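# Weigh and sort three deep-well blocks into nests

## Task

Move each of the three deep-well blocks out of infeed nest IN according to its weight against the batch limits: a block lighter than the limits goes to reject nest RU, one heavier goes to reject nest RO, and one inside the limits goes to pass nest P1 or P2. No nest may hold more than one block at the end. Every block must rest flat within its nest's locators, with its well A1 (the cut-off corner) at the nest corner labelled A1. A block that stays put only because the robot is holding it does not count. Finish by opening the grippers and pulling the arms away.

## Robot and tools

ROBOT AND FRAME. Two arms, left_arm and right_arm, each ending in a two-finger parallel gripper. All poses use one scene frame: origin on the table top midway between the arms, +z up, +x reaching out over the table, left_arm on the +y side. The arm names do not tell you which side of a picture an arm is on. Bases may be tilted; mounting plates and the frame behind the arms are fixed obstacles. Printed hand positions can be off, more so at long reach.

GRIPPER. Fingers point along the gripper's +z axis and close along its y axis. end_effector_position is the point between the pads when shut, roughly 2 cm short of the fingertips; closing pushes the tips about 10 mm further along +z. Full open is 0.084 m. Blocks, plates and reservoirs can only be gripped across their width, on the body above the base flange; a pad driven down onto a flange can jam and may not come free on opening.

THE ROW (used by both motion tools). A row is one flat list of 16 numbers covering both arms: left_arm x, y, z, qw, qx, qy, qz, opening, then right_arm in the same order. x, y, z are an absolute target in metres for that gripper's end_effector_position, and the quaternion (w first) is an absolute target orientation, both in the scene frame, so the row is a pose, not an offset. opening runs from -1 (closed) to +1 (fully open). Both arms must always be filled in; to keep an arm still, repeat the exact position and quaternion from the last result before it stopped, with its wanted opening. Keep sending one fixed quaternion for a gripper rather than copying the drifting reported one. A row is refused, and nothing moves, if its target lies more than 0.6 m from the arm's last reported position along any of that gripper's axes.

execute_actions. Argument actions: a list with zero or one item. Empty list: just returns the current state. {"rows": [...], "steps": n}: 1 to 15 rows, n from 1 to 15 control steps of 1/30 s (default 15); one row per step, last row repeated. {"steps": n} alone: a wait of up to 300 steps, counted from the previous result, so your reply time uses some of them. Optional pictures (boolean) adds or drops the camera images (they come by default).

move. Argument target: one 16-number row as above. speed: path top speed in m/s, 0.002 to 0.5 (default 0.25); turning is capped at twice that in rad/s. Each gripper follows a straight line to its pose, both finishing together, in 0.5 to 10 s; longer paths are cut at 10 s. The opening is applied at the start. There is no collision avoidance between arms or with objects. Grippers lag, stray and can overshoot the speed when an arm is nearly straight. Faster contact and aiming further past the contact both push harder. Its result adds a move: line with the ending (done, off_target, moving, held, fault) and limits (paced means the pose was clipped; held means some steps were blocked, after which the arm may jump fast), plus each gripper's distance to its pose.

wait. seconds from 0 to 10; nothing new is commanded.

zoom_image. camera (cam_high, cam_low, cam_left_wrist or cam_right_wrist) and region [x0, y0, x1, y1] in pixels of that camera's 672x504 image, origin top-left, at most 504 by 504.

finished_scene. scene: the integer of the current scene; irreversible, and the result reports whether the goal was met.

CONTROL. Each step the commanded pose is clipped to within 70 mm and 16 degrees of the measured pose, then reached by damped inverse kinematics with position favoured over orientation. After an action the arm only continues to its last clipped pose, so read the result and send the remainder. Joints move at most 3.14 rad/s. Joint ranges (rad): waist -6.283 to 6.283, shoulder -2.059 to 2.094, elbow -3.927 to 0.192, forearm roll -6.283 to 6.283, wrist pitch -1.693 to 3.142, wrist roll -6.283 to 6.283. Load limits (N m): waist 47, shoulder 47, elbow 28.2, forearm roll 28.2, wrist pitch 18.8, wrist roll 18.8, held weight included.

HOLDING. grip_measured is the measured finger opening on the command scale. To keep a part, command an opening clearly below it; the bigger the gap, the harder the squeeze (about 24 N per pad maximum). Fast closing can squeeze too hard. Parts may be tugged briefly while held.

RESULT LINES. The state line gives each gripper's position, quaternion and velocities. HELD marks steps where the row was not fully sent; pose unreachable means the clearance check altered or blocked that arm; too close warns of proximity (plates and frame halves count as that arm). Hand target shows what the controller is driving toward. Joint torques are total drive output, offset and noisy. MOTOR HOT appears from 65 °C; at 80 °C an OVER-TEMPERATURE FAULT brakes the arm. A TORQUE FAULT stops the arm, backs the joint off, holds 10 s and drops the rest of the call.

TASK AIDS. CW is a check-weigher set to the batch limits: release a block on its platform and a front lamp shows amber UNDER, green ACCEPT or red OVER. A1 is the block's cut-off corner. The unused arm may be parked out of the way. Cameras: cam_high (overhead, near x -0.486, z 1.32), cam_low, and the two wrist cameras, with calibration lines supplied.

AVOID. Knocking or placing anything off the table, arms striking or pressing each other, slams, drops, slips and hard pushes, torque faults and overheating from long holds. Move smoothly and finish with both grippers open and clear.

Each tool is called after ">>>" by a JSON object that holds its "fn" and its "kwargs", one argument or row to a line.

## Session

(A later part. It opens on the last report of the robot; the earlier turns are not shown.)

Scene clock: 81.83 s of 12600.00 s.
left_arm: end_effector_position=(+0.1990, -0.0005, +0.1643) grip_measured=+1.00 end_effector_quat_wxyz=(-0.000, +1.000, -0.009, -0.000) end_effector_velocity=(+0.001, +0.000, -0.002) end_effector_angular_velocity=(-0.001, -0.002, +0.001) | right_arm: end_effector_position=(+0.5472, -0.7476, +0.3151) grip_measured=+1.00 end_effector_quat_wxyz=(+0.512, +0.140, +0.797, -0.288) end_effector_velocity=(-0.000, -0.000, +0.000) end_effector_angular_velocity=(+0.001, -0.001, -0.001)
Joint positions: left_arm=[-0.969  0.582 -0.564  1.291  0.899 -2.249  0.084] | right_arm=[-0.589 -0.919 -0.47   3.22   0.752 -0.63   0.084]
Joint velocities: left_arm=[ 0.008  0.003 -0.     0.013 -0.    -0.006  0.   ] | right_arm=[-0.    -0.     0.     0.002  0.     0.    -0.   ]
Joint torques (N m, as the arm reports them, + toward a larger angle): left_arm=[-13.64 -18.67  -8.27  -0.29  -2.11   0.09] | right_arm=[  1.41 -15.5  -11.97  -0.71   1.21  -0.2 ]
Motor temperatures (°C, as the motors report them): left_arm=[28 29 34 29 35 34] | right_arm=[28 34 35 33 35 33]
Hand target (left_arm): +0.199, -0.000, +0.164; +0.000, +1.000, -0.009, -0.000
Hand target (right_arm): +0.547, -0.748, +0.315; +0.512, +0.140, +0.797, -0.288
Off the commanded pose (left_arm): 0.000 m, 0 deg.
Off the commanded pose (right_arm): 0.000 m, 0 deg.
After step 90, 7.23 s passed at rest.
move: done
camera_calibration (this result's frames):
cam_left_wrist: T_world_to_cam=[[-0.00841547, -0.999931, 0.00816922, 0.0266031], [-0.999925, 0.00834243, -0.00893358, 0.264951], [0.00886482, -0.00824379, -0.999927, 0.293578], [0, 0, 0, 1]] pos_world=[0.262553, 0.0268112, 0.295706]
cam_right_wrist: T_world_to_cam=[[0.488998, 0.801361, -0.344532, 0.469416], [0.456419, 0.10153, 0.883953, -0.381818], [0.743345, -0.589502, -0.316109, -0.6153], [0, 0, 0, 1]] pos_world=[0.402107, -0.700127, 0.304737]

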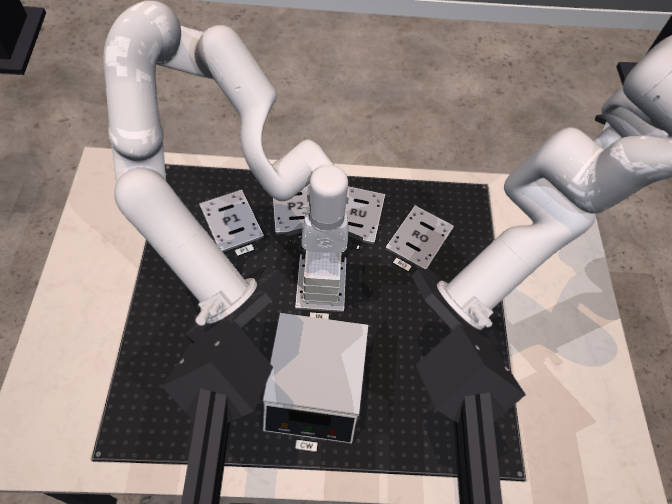

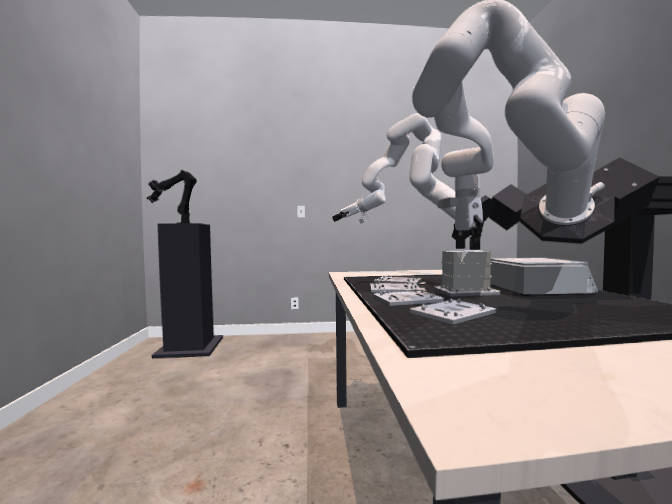

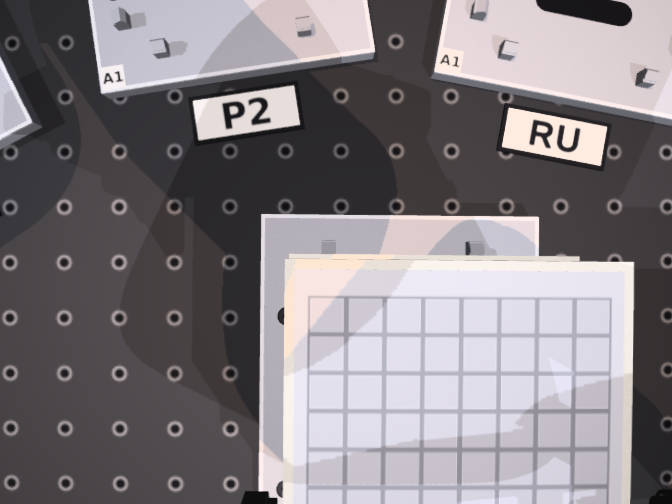

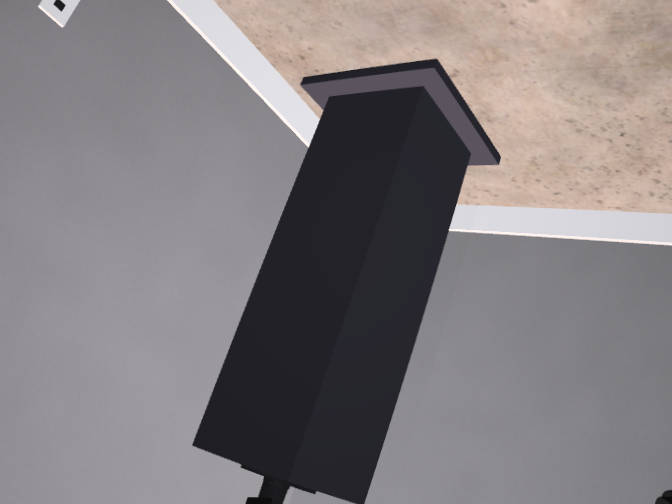

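>>> {"fn": "move", "kwargs": {
  "target": [0.199,-0.0004,0.135,0,1,-0.009,0,1,0.5472,-0.7476,0.3151,0.512,0.140,0.797,-0.288,1],
  "speed": 0.02
}}

>>> {"fn": "move", "kwargs": {
  "target": [0.199,-0.0004,0.135,0,1,-0.009,0,0.3,0.5472,-0.7476,0.3151,0.512,0.140,0.797,-0.288,1],
  "speed": 0.02
}}

Scene clock: 92.43 s of 12600.00 s.
left_arm: end_effector_position=(+0.1990, -0.0005, +0.1353) grip_measured=+1.00 end_effector_quat_wxyz=(+0.000, +1.000, -0.009, -0.000) end_effector_velocity=(+0.000, +0.000, -0.003) end_effector_angular_velocity=(+0.000, +0.001, +0.001) | right_arm: end_effector_position=(+0.5472, -0.7476, +0.3151) grip_measured=+1.00 end_effector_quat_wxyz=(+0.512, +0.140, +0.797, -0.288) end_effector_velocity=(-0.001, -0.001, -0.000) end_effector_angular_velocity=(-0.000, +0.001, -0.001)
Joint positions: left_arm=[-0.884  0.654 -0.591  1.413  0.892 -2.308  0.084] | right_arm=[-0.589 -0.919 -0.47   3.22   0.752 -0.63   0.084]
Joint velocities: left_arm=[ 0.009  0.006 -0.003  0.01  -0.001 -0.004  0.   ] | right_arm=[-0.002 -0.    -0.    -0.    -0.001  0.001 -0.   ]
Joint torques (N m, as the arm reports them, + toward a larger angle): left_arm=[-14.52 -19.    -6.28  -0.53  -2.09   0.12] | right_arm=[  1.61 -15.34 -12.16  -0.51   0.94  -0.66]
Motor temperatures (°C, as the motors report them): left_arm=[28 29 33 29 35 34] | right_arm=[28 34 35 33 35 33]
Hand target (left_arm): +0.199, -0.000, +0.135; +0.000, +1.000, -0.009, -0.000
Hand target (right_arm): +0.547, -0.748, +0.315; +0.512, +0.140, +0.797, -0.288
Off the commanded pose (left_arm): 0.000 m, 0 deg.
Off the commanded pose (right_arm): 0.000 m, 0 deg.
After step 90, 5.83 s passed at rest.
move: done
camera_calibration (this result's frames):
cam_left_wrist: T_world_to_cam=[[-0.00841809, -0.99993, 0.00836411, 0.0268407], [-0.999926, 0.0083439, -0.00886639, 0.264677], [0.00879598, -0.00843813, -0.999926, 0.264618], [0, 0, 0, 1]] pos_world=[0.262556, 0.0268633, 0.26672]
cam_right_wrist: T_world_to_cam=[[0.488998, 0.801361, -0.344532, 0.469416], [0.456419, 0.101529, 0.883953, -0.381819], [0.743345, -0.589502, -0.316109, -0.6153], [0, 0, 0, 1]] pos_world=[0.402107, -0.700127, 0.304737]

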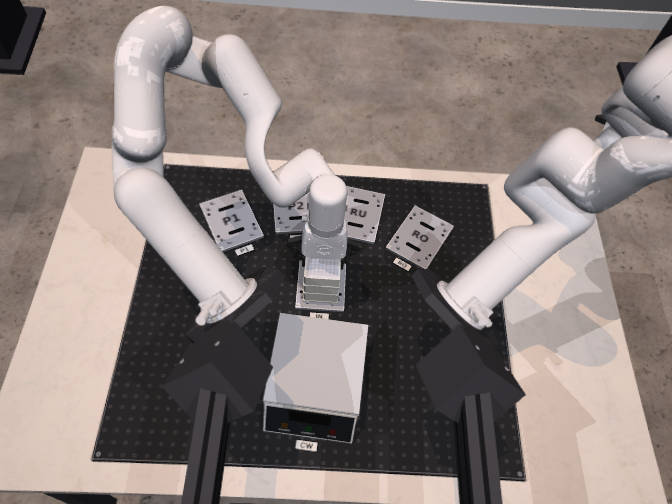

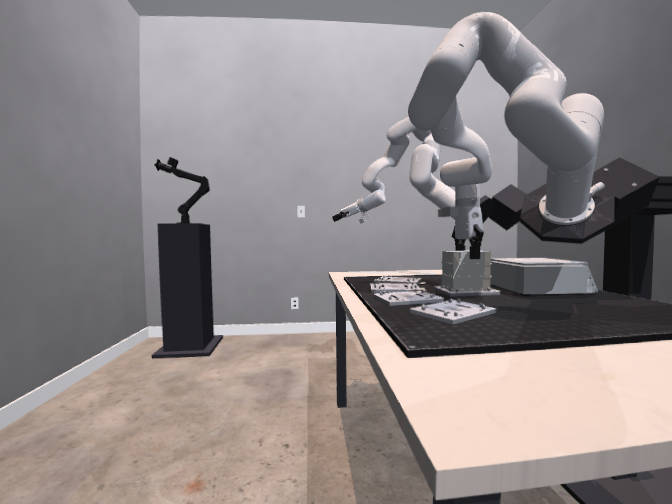

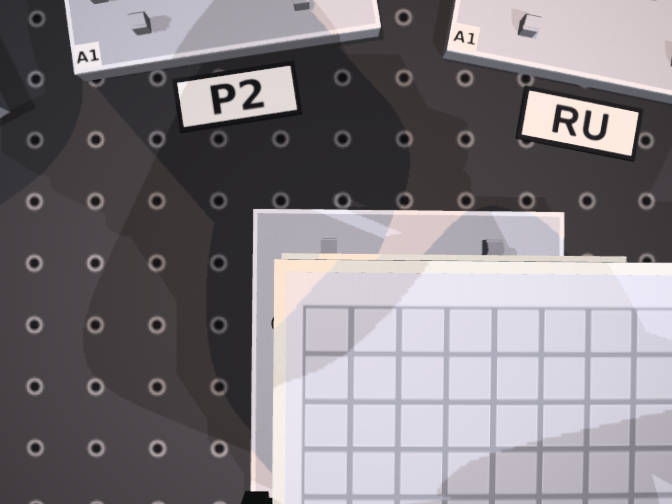

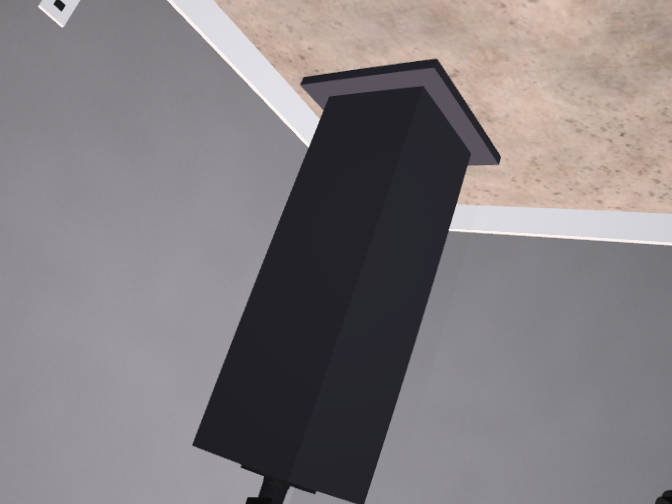

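Scene clock: 93.13 s of 12600.00 s.
left_arm: end_effector_position=(+0.1990, -0.0006, +0.1352) grip_measured=+0.96 end_effector_quat_wxyz=(+0.000, +1.000, -0.009, +0.000) end_effector_velocity=(+0.000, -0.000, +0.000) end_effector_angular_velocity=(-0.000, -0.001, -0.000) | right_arm: end_effector_position=(+0.5472, -0.7476, +0.3151) grip_measured=+1.00 end_effector_quat_wxyz=(+0.512, +0.140, +0.797, -0.288) end_effector_velocity=(-0.000, -0.000, -0.000) end_effector_angular_velocity=(-0.001, +0.001, -0.001)
Joint positions: left_arm=[-0.884  0.655 -0.591  1.414  0.892 -2.308  0.083] | right_arm=[-0.589 -0.919 -0.47   3.22   0.752 -0.63   0.084]
Joint velocities: left_arm=[-0.  0. -0.  0.  0. -0.  0.] | right_arm=[-0.001 -0.     0.     0.001  0.    -0.001 -0.   ]
Joint torques (N m, as the arm reports them, + toward a larger angle): left_arm=[-12.52 -16.62  -6.08  -0.31  -1.35   0.01] | right_arm=[  1.33 -15.08 -12.37  -0.57   0.69  -0.22]
Motor temperatures (°C, as the motors report them): left_arm=[28 29 33 29 35 34] | right_arm=[28 34 35 33 35 33]
Hand target (left_arm): +0.199, -0.000, +0.135; +0.000, +1.000, -0.009, -0.000
Hand target (right_arm): +0.547, -0.748, +0.315; +0.512, +0.140, +0.797, -0.288
Off the commanded pose (left_arm): 0.000 m, 0 deg.
Off the commanded pose (right_arm): 0.000 m, 0 deg.
move: done
camera_calibration (this result's frames):
cam_left_wrist: T_world_to_cam=[[-0.00830348, -0.999927, 0.00873973, 0.026664], [-0.999924, 0.00822331, -0.00916846, 0.264786], [0.00909593, -0.0088152, -0.99992, 0.264464], [0, 0, 0, 1]] pos_world=[0.262581, 0.026816, 0.266638]
cam_right_wrist: T_world_to_cam=[[0.488998, 0.801361, -0.344532, 0.469416], [0.456419, 0.10153, 0.883953, -0.381818], [0.743345, -0.589502, -0.316109, -0.6153], [0, 0, 0, 1]] pos_world=[0.402107, -0.700127, 0.304737]

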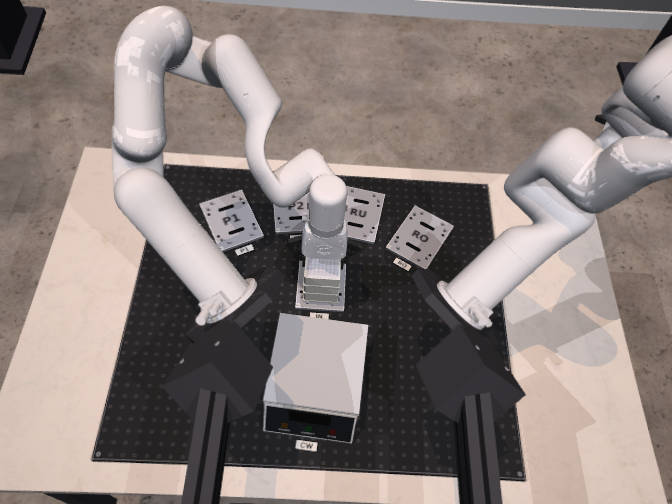

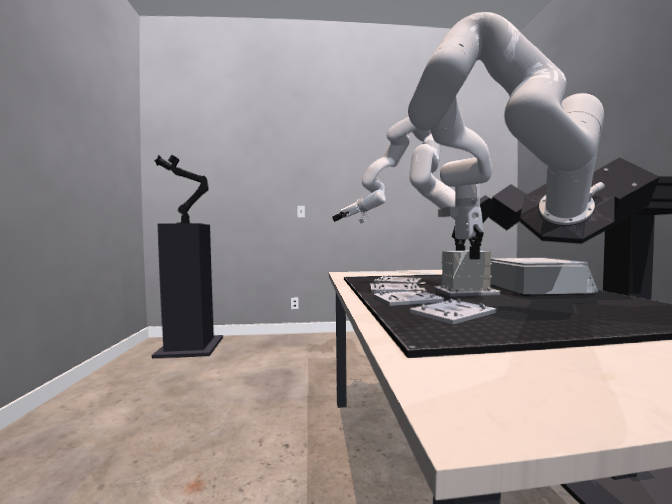

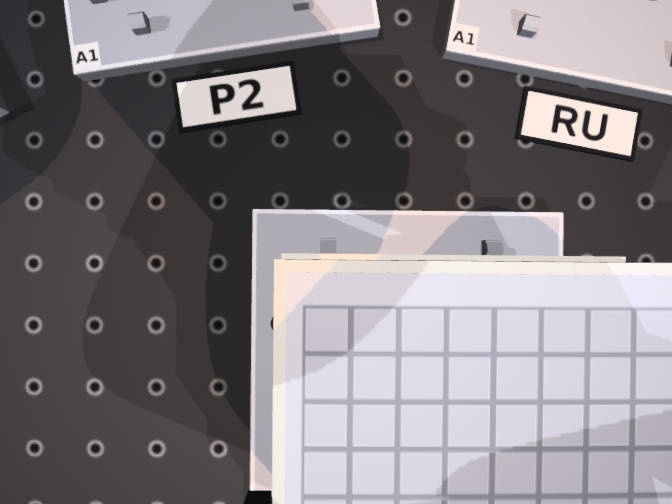

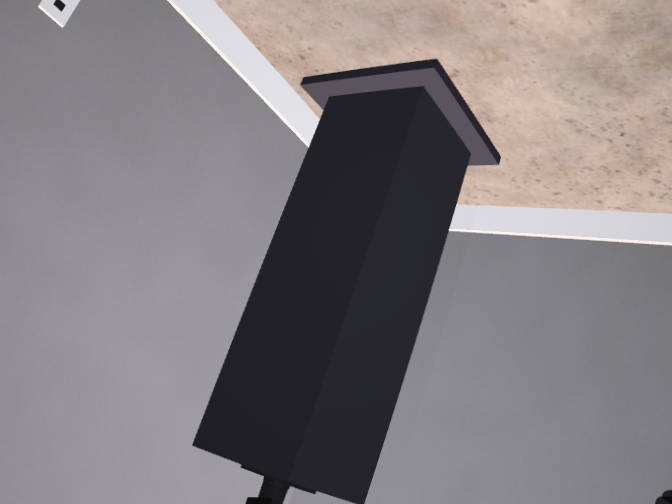

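>>> {"fn": "move", "kwargs": {
  "target": [0.199,-0.0004,0.18,0,1,-0.009,0,-0.2,0.5472,-0.7476,0.3151,0.512,0.140,0.797,-0.288,1],
  "speed": 0.06
}}

>>> {"fn": "move", "kwargs": {
  "target": [0.0,-0.005,0.18,0,1,-0.009,0,-0.2,0.5472,-0.7476,0.3151,0.512,0.140,0.797,-0.288,1],
  "speed": 0.12
}}

>>> {"fn": "zoom_image", "kwargs": {
  "camera": "cam_low",
  "region": [420, 200, 620, 310]
}}

Scene clock: 108.50 s of 12600.00 s.
left_arm: end_effector_position=(+0.1990, -0.0003, +0.1796) grip_measured=+0.96 end_effector_quat_wxyz=(-0.000, +1.000, -0.009, +0.000) end_effector_velocity=(-0.000, -0.000, +0.002) end_effector_angular_velocity=(-0.000, +0.002, +0.001) | right_arm: end_effector_position=(+0.5472, -0.7476, +0.3151) grip_measured=+1.00 end_effector_quat_wxyz=(+0.512, +0.140, +0.797, -0.288) end_effector_velocity=(+0.000, +0.000, -0.000) end_effector_angular_velocity=(-0.001, +0.001, +0.001)
Joint positions: left_arm=[-1.014  0.544 -0.553  1.226  0.907 -2.216  0.083] | right_arm=[-0.589 -0.919 -0.47   3.22   0.752 -0.63   0.084]
Joint velocities: left_arm=[-0.005 -0.005  0.001 -0.011 -0.     0.006  0.   ] | right_arm=[ 0.    -0.    -0.    -0.001 -0.001 -0.001  0.   ]
Joint torques (N m, as the arm reports them, + toward a larger angle): left_arm=[-14.05 -18.45  -9.52  -0.48  -2.18   0.01] | right_arm=[  1.64 -15.45 -12.44  -1.02   0.86  -0.24]
Motor temperatures (°C, as the motors report them): left_arm=[28 29 33 29 35 34] | right_arm=[28 34 35 33 35 33]
Hand target (left_arm): +0.199, -0.000, +0.180; -0.000, +1.000, -0.009, +0.000
Hand target (right_arm): +0.547, -0.748, +0.315; +0.512, +0.140, +0.797, -0.288
Off the commanded pose (left_arm): 0.000 m, 0 deg.
Off the commanded pose (right_arm): 0.000 m, 0 deg.
After step 90, 11.13 s passed at rest.
move: done
camera_calibration (this result's frames):
cam_left_wrist: T_world_to_cam=[[-0.00834086, -0.999935, 0.00778593, 0.0267642], [-0.999923, 0.00826861, -0.00926686, 0.265129], [0.00920188, -0.00786263, -0.999927, 0.30888], [0, 0, 0, 1]] pos_world=[0.26249, 0.0269988, 0.311106]
cam_right_wrist: T_world_to_cam=[[0.488998, 0.801361, -0.344532, 0.469416], [0.456419, 0.10153, 0.883953, -0.381819], [0.743345, -0.589502, -0.316109, -0.6153], [0, 0, 0, 1]] pos_world=[0.402107, -0.700127, 0.304737]

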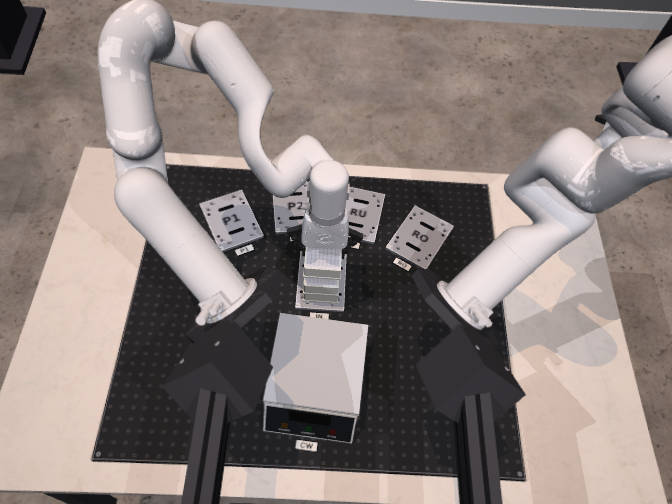

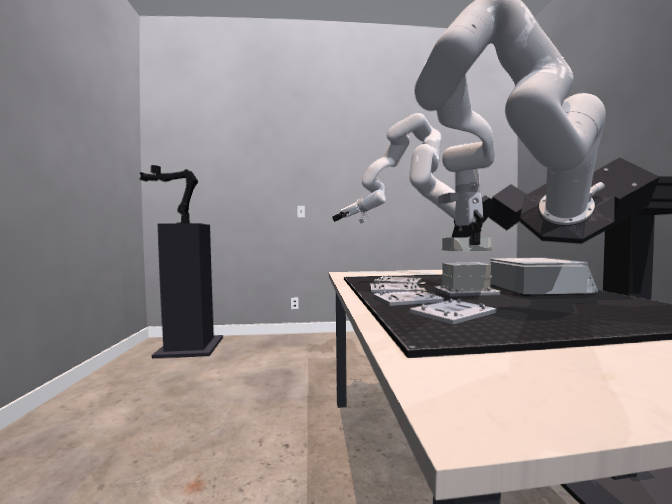

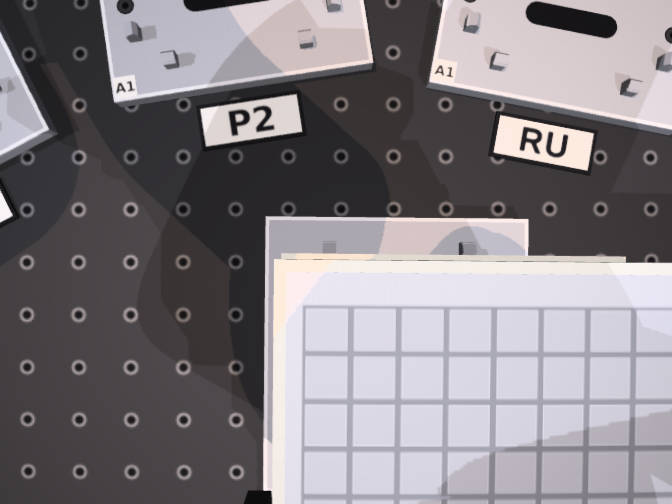

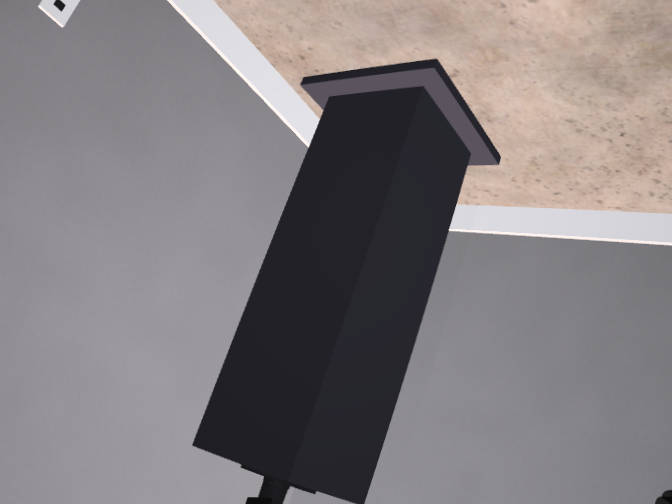

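Scene clock: 110.73 s of 12600.00 s.
left_arm: end_effector_position=(+0.0007, -0.0044, +0.1794) grip_measured=+0.96 end_effector_quat_wxyz=(+0.000, +1.000, -0.009, +0.000) end_effector_velocity=(-0.003, -0.000, +0.001) end_effector_angular_velocity=(+0.003, -0.000, -0.002) | right_arm: end_effector_position=(+0.5472, -0.7476, +0.3151) grip_measured=+1.00 end_effector_quat_wxyz=(+0.512, +0.140, +0.797, -0.288) end_effector_velocity=(+0.001, +0.001, +0.000) end_effector_angular_velocity=(+0.002, -0.002, +0.002)
Joint positions: left_arm=[-1.587  0.963 -0.609  0.92   0.651 -2.588  0.083] | right_arm=[-0.589 -0.919 -0.47   3.22   0.752 -0.63   0.084]
Joint velocities: left_arm=[-0.014  0.005 -0.004 -0.019 -0.003  0.008  0.   ] | right_arm=[ 0.004  0.     0.     0.     0.    -0.    -0.   ]
Joint torques (N m, as the arm reports them, + toward a larger angle): left_arm=[ -9.86 -25.39 -12.94  -0.47  -2.27   0.11] | right_arm=[  2.1  -15.33 -12.24  -0.5    0.92  -0.1 ]
Motor temperatures (°C, as the motors report them): left_arm=[28 29 33 29 35 34] | right_arm=[28 34 35 33 35 33]
Hand target (left_arm): +0.000, -0.004, +0.179; -0.000, +1.000, -0.009, +0.000
Hand target (right_arm): +0.547, -0.748, +0.315; +0.512, +0.140, +0.797, -0.288
Off the commanded pose (left_arm): 0.001 m, 0 deg.
Off the commanded pose (right_arm): 0.000 m, 0 deg.
move: done
camera_calibration (this result's frames):
cam_left_wrist: T_world_to_cam=[[-0.00794711, -0.999933, 0.00835882, 0.0209123], [-0.999927, 0.00787061, -0.00914622, 0.0668895], [0.00907982, -0.0084309, -0.999923, 0.310465], [0, 0, 0, 1]] pos_world=[0.0642318, 0.023002, 0.310878]
cam_right_wrist: T_world_to_cam=[[0.488998, 0.801361, -0.344532, 0.469416], [0.456419, 0.10153, 0.883953, -0.381818], [0.743346, -0.589502, -0.316109, -0.6153], [0, 0, 0, 1]] pos_world=[0.402107, -0.700127, 0.304737]

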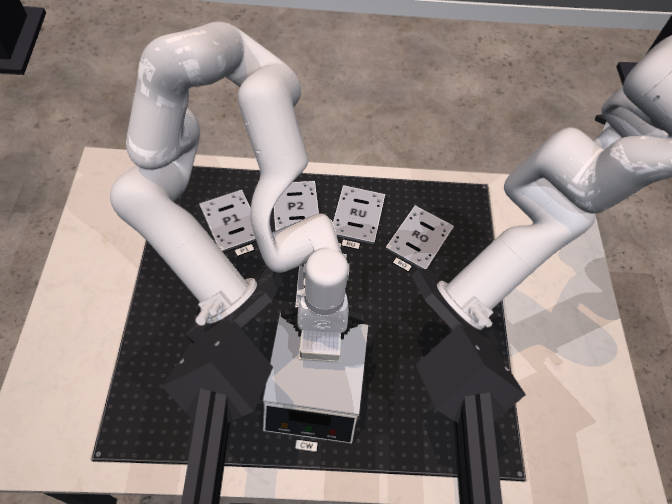

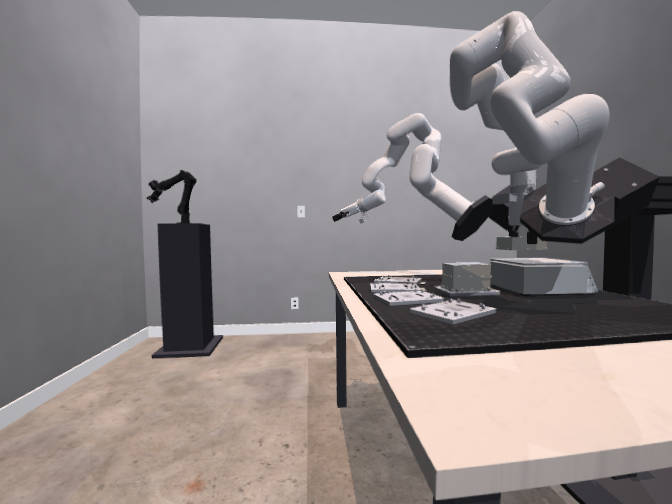

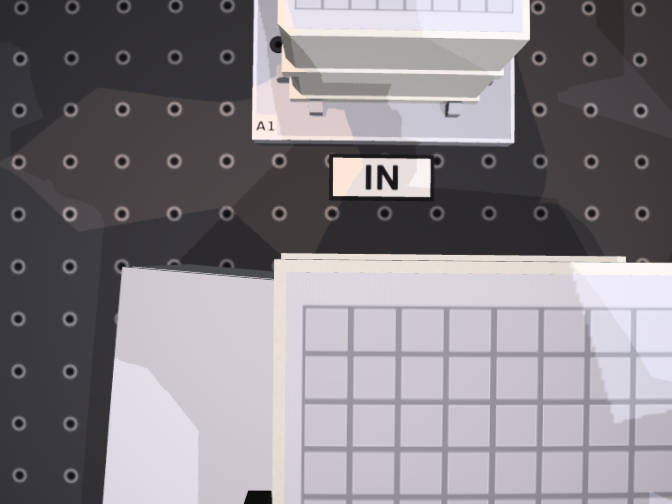

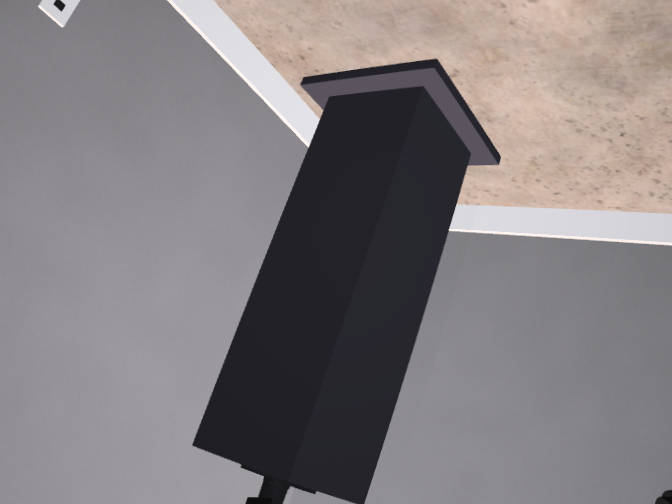

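Region (420, 200, 620, 310) of cam_low's 672x504 image, scaled by 2.520, with more detail than that image has; it fills the top 277 rows of this view, and the rest is white.

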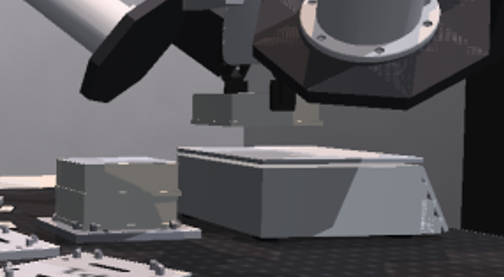

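>>> {"fn": "move", "kwargs": {
  "target": [-0.035,-0.005,0.158,0,1,-0.009,0,-0.2,0.5472,-0.7476,0.3151,0.512,0.140,0.797,-0.288,1],
  "speed": 0.05
}}

>>> {"fn": "zoom_image", "kwargs": {
  "camera": "cam_low",
  "region": [480, 220, 620, 300]
}}

Scene clock: 122.03 s of 12600.00 s.
left_arm: end_effector_position=(-0.0347, -0.0049, +0.1581) grip_measured=+0.96 end_effector_quat_wxyz=(+0.000, +1.000, -0.009, -0.000) end_effector_velocity=(-0.002, -0.000, -0.001) end_effector_angular_velocity=(-0.000, -0.001, -0.001) | right_arm: end_effector_position=(+0.5472, -0.7476, +0.3151) grip_measured=+1.00 end_effector_quat_wxyz=(+0.512, +0.140, +0.797, -0.288) end_effector_velocity=(-0.000, -0.000, +0.000) end_effector_angular_velocity=(+0.002, -0.001, -0.001)
Joint positions: left_arm=[-1.667  1.102 -0.667  0.909  0.577 -2.664  0.083] | right_arm=[-0.589 -0.919 -0.47   3.22   0.752 -0.63   0.084]
Joint velocities: left_arm=[-0.005  0.007 -0.004 -0.001 -0.003 -0.003 -0.   ] | right_arm=[ 0.    -0.    -0.     0.001 -0.     0.002 -0.   ]
Joint torques (N m, as the arm reports them, + toward a larger angle): left_arm=[ -8.22 -28.21 -12.43  -0.35  -2.42  -0.05] | right_arm=[  1.2  -15.1  -12.14  -0.59   0.9   -0.38]
Motor temperatures (°C, as the motors report them): left_arm=[28 30 33 29 35 34] | right_arm=[28 34 35 33 35 33]
Hand target (left_arm): -0.035, -0.005, +0.158; -0.000, +1.000, -0.009, -0.000
Hand target (right_arm): +0.547, -0.748, +0.315; +0.512, +0.140, +0.797, -0.288
Off the commanded pose (left_arm): 0.000 m, 0 deg.
Off the commanded pose (right_arm): 0.000 m, 0 deg.
After step 90, 7.03 s passed at rest.
move: done
camera_calibration (this result's frames):
cam_left_wrist: T_world_to_cam=[[-0.00825001, -0.999932, 0.00822764, 0.0202338], [-0.999927, 0.00817632, -0.00895058, 0.0312755], [0.0088827, -0.00830088, -0.999926, 0.289415], [0, 0, 0, 1]] pos_world=[0.0288693, 0.0223791, 0.289507]
cam_right_wrist: T_world_to_cam=[[0.488998, 0.801361, -0.344532, 0.469416], [0.456419, 0.10153, 0.883953, -0.381818], [0.743346, -0.589502, -0.316109, -0.6153], [0, 0, 0, 1]] pos_world=[0.402107, -0.700127, 0.304737]

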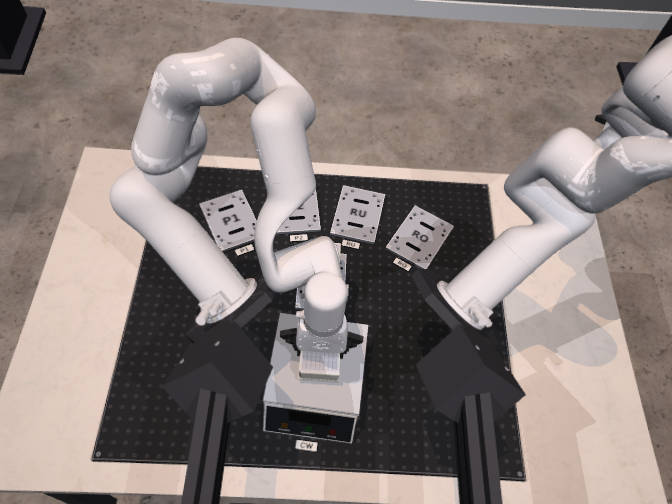

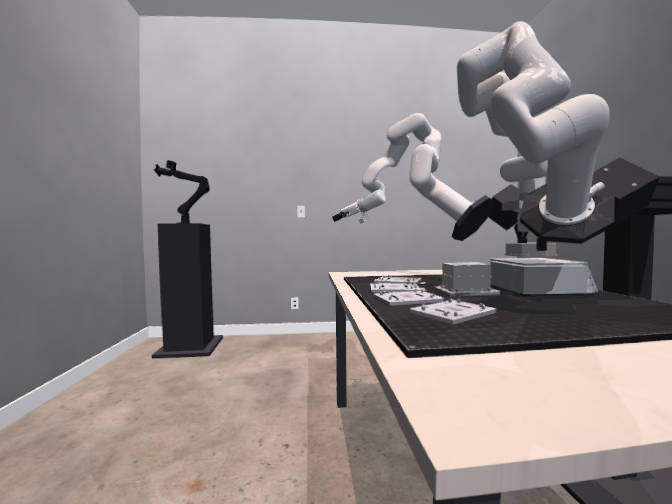

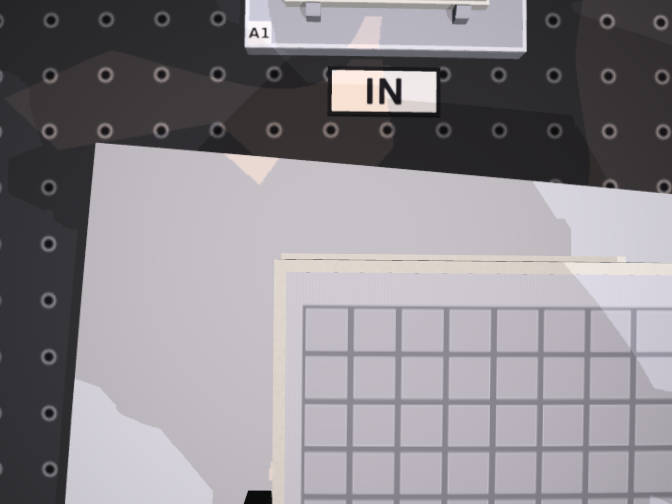

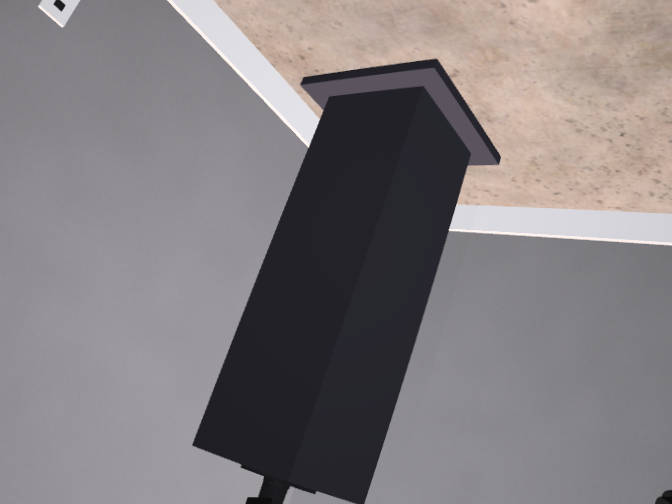

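Region (480, 220, 620, 300) of cam_low's 672x504 image, scaled by 3.600, with more detail than that image has; it fills the top 288 rows of this view, and the rest is white.

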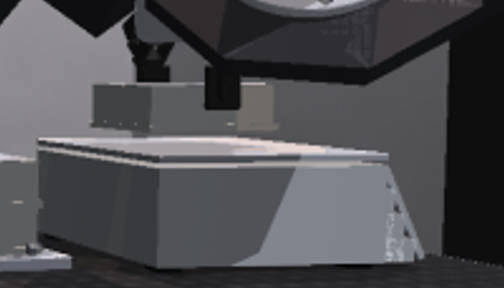

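>>> {"fn": "move", "kwargs": {
  "target": [-0.035,-0.005,0.146,0,1,-0.009,0,-0.2,0.5472,-0.7476,0.3151,0.512,0.140,0.797,-0.288,1],
  "speed": 0.01
}}

>>> {"fn": "zoom_image", "kwargs": {
  "camera": "cam_low",
  "region": [480, 220, 620, 300]
}}

Scene clock: 135.77 s of 12600.00 s.
left_arm: end_effector_position=(-0.0350, -0.0050, +0.1463) grip_measured=+0.96 end_effector_quat_wxyz=(-0.000, +1.000, -0.009, -0.000) end_effector_velocity=(-0.000, -0.001, -0.003) end_effector_angular_velocity=(-0.003, +0.000, -0.001) | right_arm: end_effector_position=(+0.5472, -0.7476, +0.3151) grip_measured=+1.00 end_effector_quat_wxyz=(+0.512, +0.140, +0.797, -0.288) end_effector_velocity=(+0.000, +0.000, +0.000) end_effector_angular_velocity=(-0.000, -0.001, +0.003)
Joint positions: left_arm=[-1.632  1.139 -0.682  0.982  0.576 -2.714  0.083] | right_arm=[-0.589 -0.919 -0.47   3.22   0.752 -0.63   0.084]
Joint velocities: left_arm=[ 0.008  0.009 -0.004  0.02  -0.001 -0.014  0.   ] | right_arm=[ 0.001  0.    -0.    -0.003  0.     0.001 -0.   ]
Joint torques (N m, as the arm reports them, + toward a larger angle): left_arm=[ -8.85 -28.19 -11.74  -0.77  -2.31   0.22] | right_arm=[  1.52 -15.21 -11.89  -0.55   0.84  -0.01]
Motor temperatures (°C, as the motors report them): left_arm=[28 30 34 29 35 34] | right_arm=[28 34 35 33 35 33]
Hand target (left_arm): -0.035, -0.005, +0.146; +0.000, +1.000, -0.009, -0.000
Hand target (right_arm): +0.547, -0.748, +0.315; +0.512, +0.140, +0.797, -0.288
Off the commanded pose (left_arm): 0.000 m, 0 deg.
Off the commanded pose (right_arm): 0.000 m, 0 deg.
After step 90, 9.33 s passed at rest.
move: done
camera_calibration (this result's frames):
cam_left_wrist: T_world_to_cam=[[-0.00846418, -0.999932, 0.0080408, 0.0203283], [-0.999924, 0.00839168, -0.00900771, 0.0308549], [0.00893962, -0.00811643, -0.999927, 0.277662], [0, 0, 0, 1]] pos_world=[0.0285424, 0.0223216, 0.277756]
cam_right_wrist: T_world_to_cam=[[0.488998, 0.801361, -0.344532, 0.469416], [0.456419, 0.10153, 0.883953, -0.381818], [0.743346, -0.589502, -0.316109, -0.615301], [0, 0, 0, 1]] pos_world=[0.402107, -0.700127, 0.304737]

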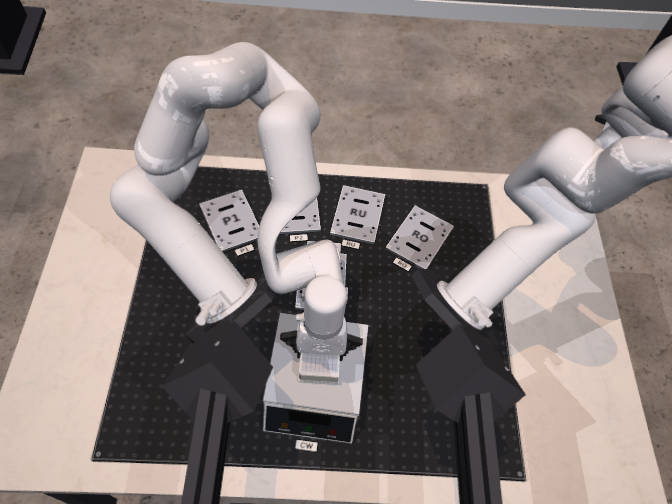

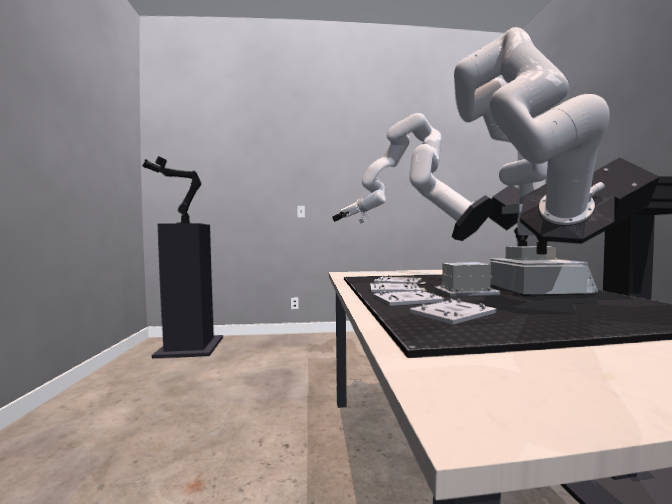

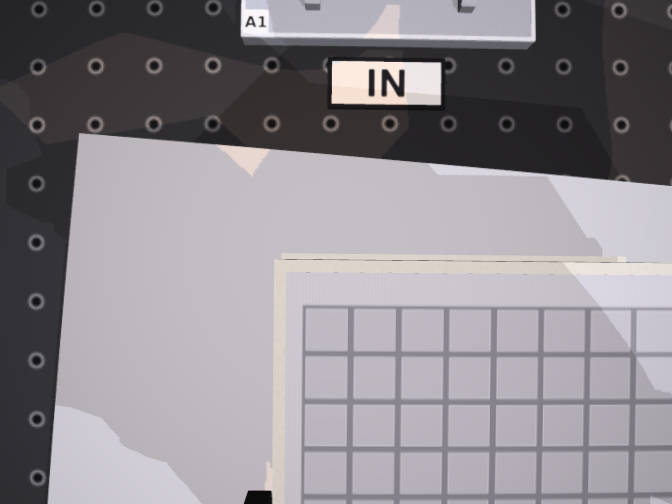

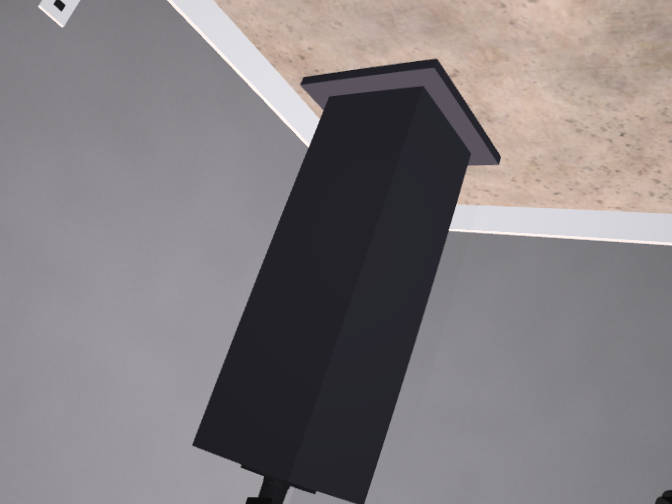

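Region (480, 220, 620, 300) of cam_low's 672x504 image, scaled by 3.600, with more detail than that image has; it fills the top 288 rows of this view, and the rest is white.

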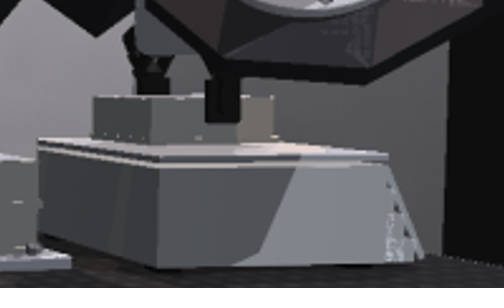

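>>> {"fn": "move", "kwargs": {
  "target": [-0.035,-0.005,0.140,0,1,-0.009,0,-0.2,0.5472,-0.7476,0.3151,0.512,0.140,0.797,-0.288,1],
  "speed": 0.008
}}

Scene clock: 151.47 s of 12600.00 s.
left_arm: end_effector_position=(-0.0351, -0.0064, +0.1413) grip_measured=+0.96 end_effector_quat_wxyz=(+0.002, +1.000, -0.008, -0.001) end_effector_velocity=(+0.000, -0.001, -0.001) end_effector_angular_velocity=(-0.003, -0.001, +0.001) | right_arm: end_effector_position=(+0.5472, -0.7476, +0.3151) grip_measured=+1.00 end_effector_quat_wxyz=(+0.512, +0.140, +0.797, -0.288) end_effector_velocity=(+0.000, +0.001, -0.000) end_effector_angular_velocity=(+0.003, +0.000, +0.002)
Joint positions: left_arm=[-1.613  1.156 -0.692  1.02   0.577 -2.739  0.083] | right_arm=[-0.589 -0.919 -0.47   3.22   0.752 -0.63   0.084]
Joint velocities: left_arm=[ 0.006  0.005 -0.003  0.015  0.001 -0.01   0.   ] | right_arm=[ 0.001  0.     0.    -0.002 -0.002  0.002  0.   ]
Joint torques (N m, as the arm reports them, + toward a larger angle): left_arm=[ -7.74 -19.4   -9.29  -0.05  -1.23   0.06] | right_arm=[  1.79 -14.37 -12.1   -0.8    0.81  -0.22]
Motor temperatures (°C, as the motors report them): left_arm=[28 30 34 29 35 34] | right_arm=[28 34 35 33 35 33]
Hand target (left_arm): -0.035, -0.005, +0.140; +0.000, +1.000, -0.009, -0.000
Hand target (right_arm): +0.547, -0.748, +0.315; +0.512, +0.140, +0.797, -0.288
Off the commanded pose (left_arm): 0.002 m, 0 deg.
Off the commanded pose (right_arm): 0.000 m, 0 deg.
After step 90, 11.73 s passed at rest.
move: done
camera_calibration (this result's frames):
cam_left_wrist: T_world_to_cam=[[-0.00672327, -0.999914, 0.0112223, 0.0185421], [-0.99995, 0.00663896, -0.00753273, 0.0305089], [0.00745758, -0.0112723, -0.999909, 0.272573], [0, 0, 0, 1]] pos_world=[0.0285993, 0.0214105, 0.27257]
cam_right_wrist: T_world_to_cam=[[0.488998, 0.801361, -0.344532, 0.469416], [0.45642, 0.10153, 0.883953, -0.381819], [0.743345, -0.589502, -0.316109, -0.6153], [0, 0, 0, 1]] pos_world=[0.402107, -0.700127, 0.304737]

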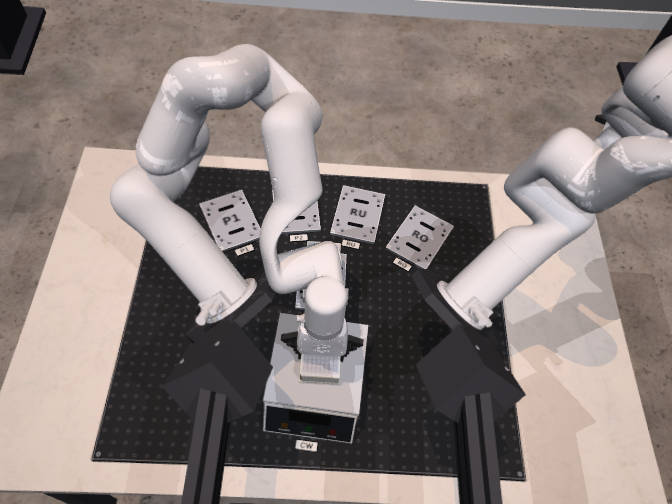

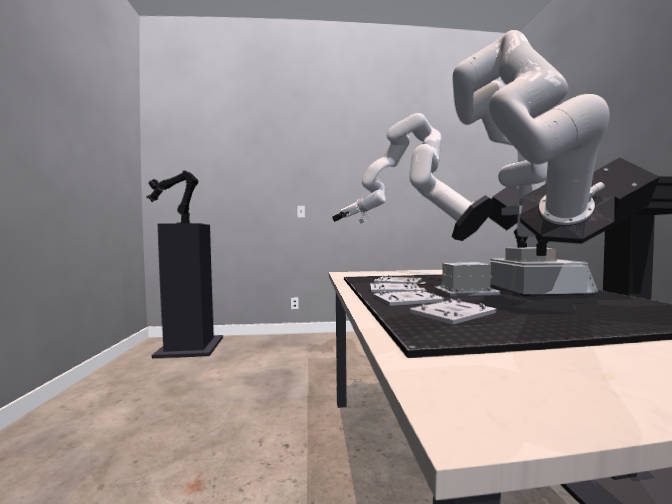

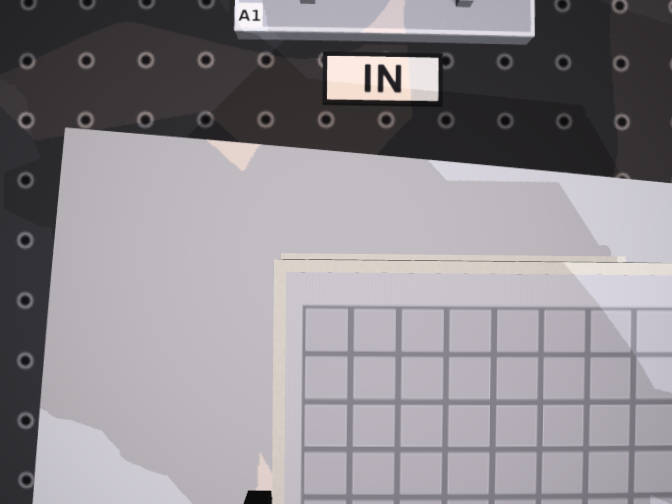

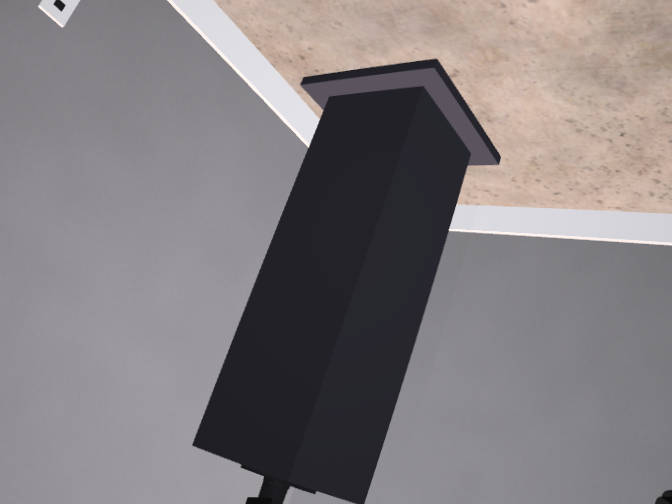

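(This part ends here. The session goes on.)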